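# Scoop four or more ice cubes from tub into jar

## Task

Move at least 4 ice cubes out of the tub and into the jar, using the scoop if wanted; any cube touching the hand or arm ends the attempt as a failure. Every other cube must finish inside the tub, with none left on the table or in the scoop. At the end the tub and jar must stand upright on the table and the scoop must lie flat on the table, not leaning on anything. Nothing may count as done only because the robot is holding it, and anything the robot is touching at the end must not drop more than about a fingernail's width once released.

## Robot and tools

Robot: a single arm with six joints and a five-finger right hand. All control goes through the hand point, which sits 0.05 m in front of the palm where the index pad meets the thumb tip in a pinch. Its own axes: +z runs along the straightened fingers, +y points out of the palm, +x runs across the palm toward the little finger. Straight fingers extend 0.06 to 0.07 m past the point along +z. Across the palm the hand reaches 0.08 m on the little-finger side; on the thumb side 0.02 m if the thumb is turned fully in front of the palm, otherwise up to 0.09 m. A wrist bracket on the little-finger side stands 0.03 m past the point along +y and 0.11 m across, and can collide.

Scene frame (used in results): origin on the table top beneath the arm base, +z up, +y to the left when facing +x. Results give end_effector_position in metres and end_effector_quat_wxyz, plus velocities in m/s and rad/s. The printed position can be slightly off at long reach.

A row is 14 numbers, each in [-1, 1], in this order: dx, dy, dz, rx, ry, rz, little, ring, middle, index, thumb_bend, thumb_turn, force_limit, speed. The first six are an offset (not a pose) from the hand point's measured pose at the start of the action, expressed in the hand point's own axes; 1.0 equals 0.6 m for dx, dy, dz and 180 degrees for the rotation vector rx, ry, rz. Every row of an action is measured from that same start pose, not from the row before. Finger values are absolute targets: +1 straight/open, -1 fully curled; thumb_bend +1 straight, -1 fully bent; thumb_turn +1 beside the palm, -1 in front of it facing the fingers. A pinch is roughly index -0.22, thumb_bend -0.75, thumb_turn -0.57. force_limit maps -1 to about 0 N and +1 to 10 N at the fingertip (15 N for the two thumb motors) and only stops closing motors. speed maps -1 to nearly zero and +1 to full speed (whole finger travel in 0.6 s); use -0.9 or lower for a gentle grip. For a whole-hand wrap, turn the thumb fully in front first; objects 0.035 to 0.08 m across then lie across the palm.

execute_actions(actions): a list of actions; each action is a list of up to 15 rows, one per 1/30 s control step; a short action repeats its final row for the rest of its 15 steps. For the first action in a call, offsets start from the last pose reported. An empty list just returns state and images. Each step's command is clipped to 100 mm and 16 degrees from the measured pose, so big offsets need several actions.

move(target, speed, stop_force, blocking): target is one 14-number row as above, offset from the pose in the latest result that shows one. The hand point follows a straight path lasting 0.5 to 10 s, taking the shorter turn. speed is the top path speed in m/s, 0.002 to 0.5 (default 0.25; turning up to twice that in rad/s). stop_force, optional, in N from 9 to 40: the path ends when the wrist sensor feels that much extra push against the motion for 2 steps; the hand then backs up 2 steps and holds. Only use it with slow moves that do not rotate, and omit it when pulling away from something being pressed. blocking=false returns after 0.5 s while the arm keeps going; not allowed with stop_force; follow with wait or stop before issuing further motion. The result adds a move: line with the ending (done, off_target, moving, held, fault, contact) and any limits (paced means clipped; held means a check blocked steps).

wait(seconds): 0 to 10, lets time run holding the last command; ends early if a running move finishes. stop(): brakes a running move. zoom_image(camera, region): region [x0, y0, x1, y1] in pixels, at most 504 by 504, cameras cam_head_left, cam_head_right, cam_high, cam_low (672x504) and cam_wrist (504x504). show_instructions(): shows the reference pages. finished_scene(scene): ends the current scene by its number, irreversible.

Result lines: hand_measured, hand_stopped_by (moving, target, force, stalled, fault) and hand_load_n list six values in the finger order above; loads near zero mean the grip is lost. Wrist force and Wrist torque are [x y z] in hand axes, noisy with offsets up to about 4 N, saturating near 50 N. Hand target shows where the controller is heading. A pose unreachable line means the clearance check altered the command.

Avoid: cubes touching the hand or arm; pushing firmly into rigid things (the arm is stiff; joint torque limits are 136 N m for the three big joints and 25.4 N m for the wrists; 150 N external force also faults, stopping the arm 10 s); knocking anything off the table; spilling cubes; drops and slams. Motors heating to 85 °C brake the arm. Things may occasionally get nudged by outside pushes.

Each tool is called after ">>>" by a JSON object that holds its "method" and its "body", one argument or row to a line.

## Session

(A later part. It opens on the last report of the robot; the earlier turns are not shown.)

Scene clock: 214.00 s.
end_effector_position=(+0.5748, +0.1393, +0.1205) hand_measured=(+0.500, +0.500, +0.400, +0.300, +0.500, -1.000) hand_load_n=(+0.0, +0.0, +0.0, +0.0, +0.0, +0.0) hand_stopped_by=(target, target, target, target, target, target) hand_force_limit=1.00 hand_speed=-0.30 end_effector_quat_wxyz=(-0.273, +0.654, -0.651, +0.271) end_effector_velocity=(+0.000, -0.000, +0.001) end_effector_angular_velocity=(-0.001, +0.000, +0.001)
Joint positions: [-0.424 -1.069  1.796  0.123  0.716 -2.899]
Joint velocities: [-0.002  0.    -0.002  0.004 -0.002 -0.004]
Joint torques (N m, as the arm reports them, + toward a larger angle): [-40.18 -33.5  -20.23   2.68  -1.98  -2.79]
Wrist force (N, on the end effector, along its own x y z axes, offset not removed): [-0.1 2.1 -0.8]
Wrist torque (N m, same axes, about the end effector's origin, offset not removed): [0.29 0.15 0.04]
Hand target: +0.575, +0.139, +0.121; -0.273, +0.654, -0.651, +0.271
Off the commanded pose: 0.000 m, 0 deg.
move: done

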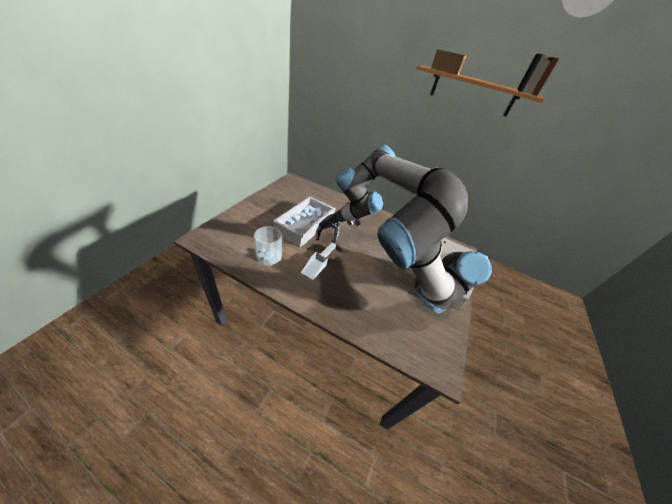

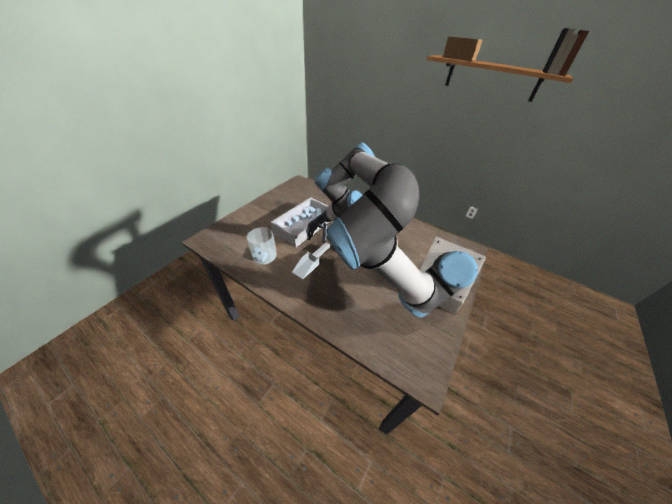

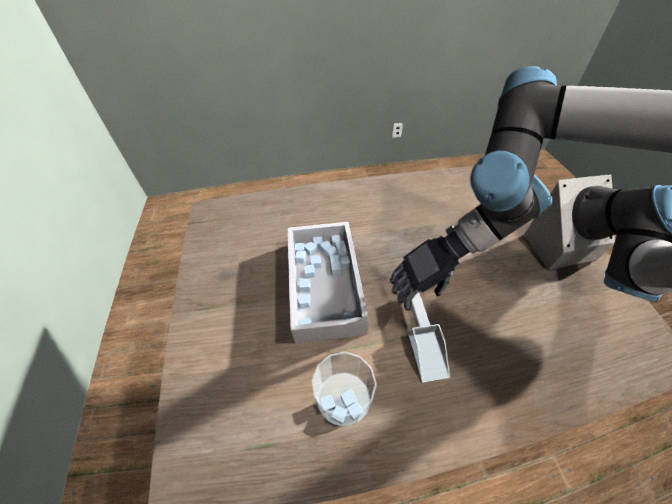

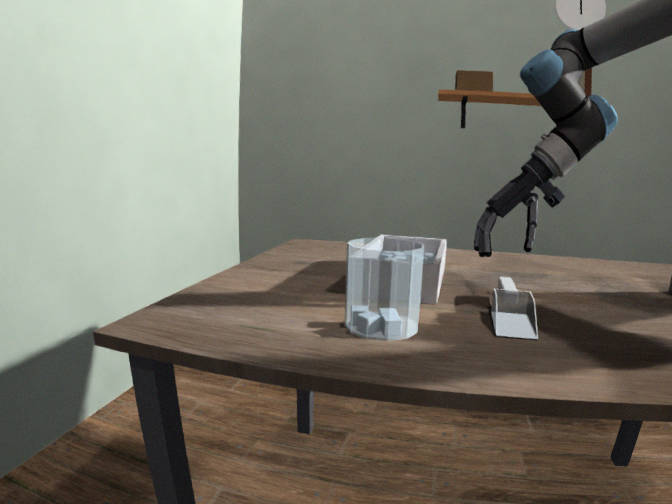

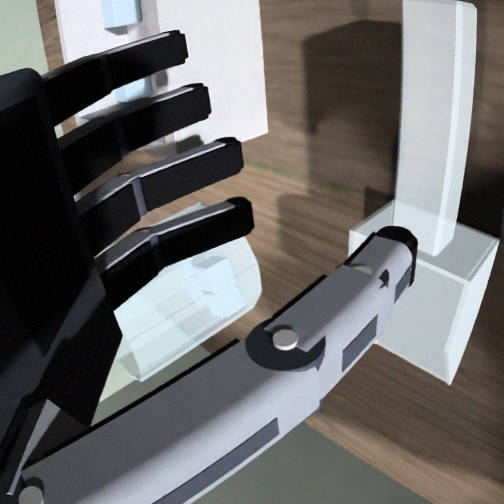

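>>> {"method": "finished_scene", "body": {
  "scene": 2
}}

The scene is finished: the task was done.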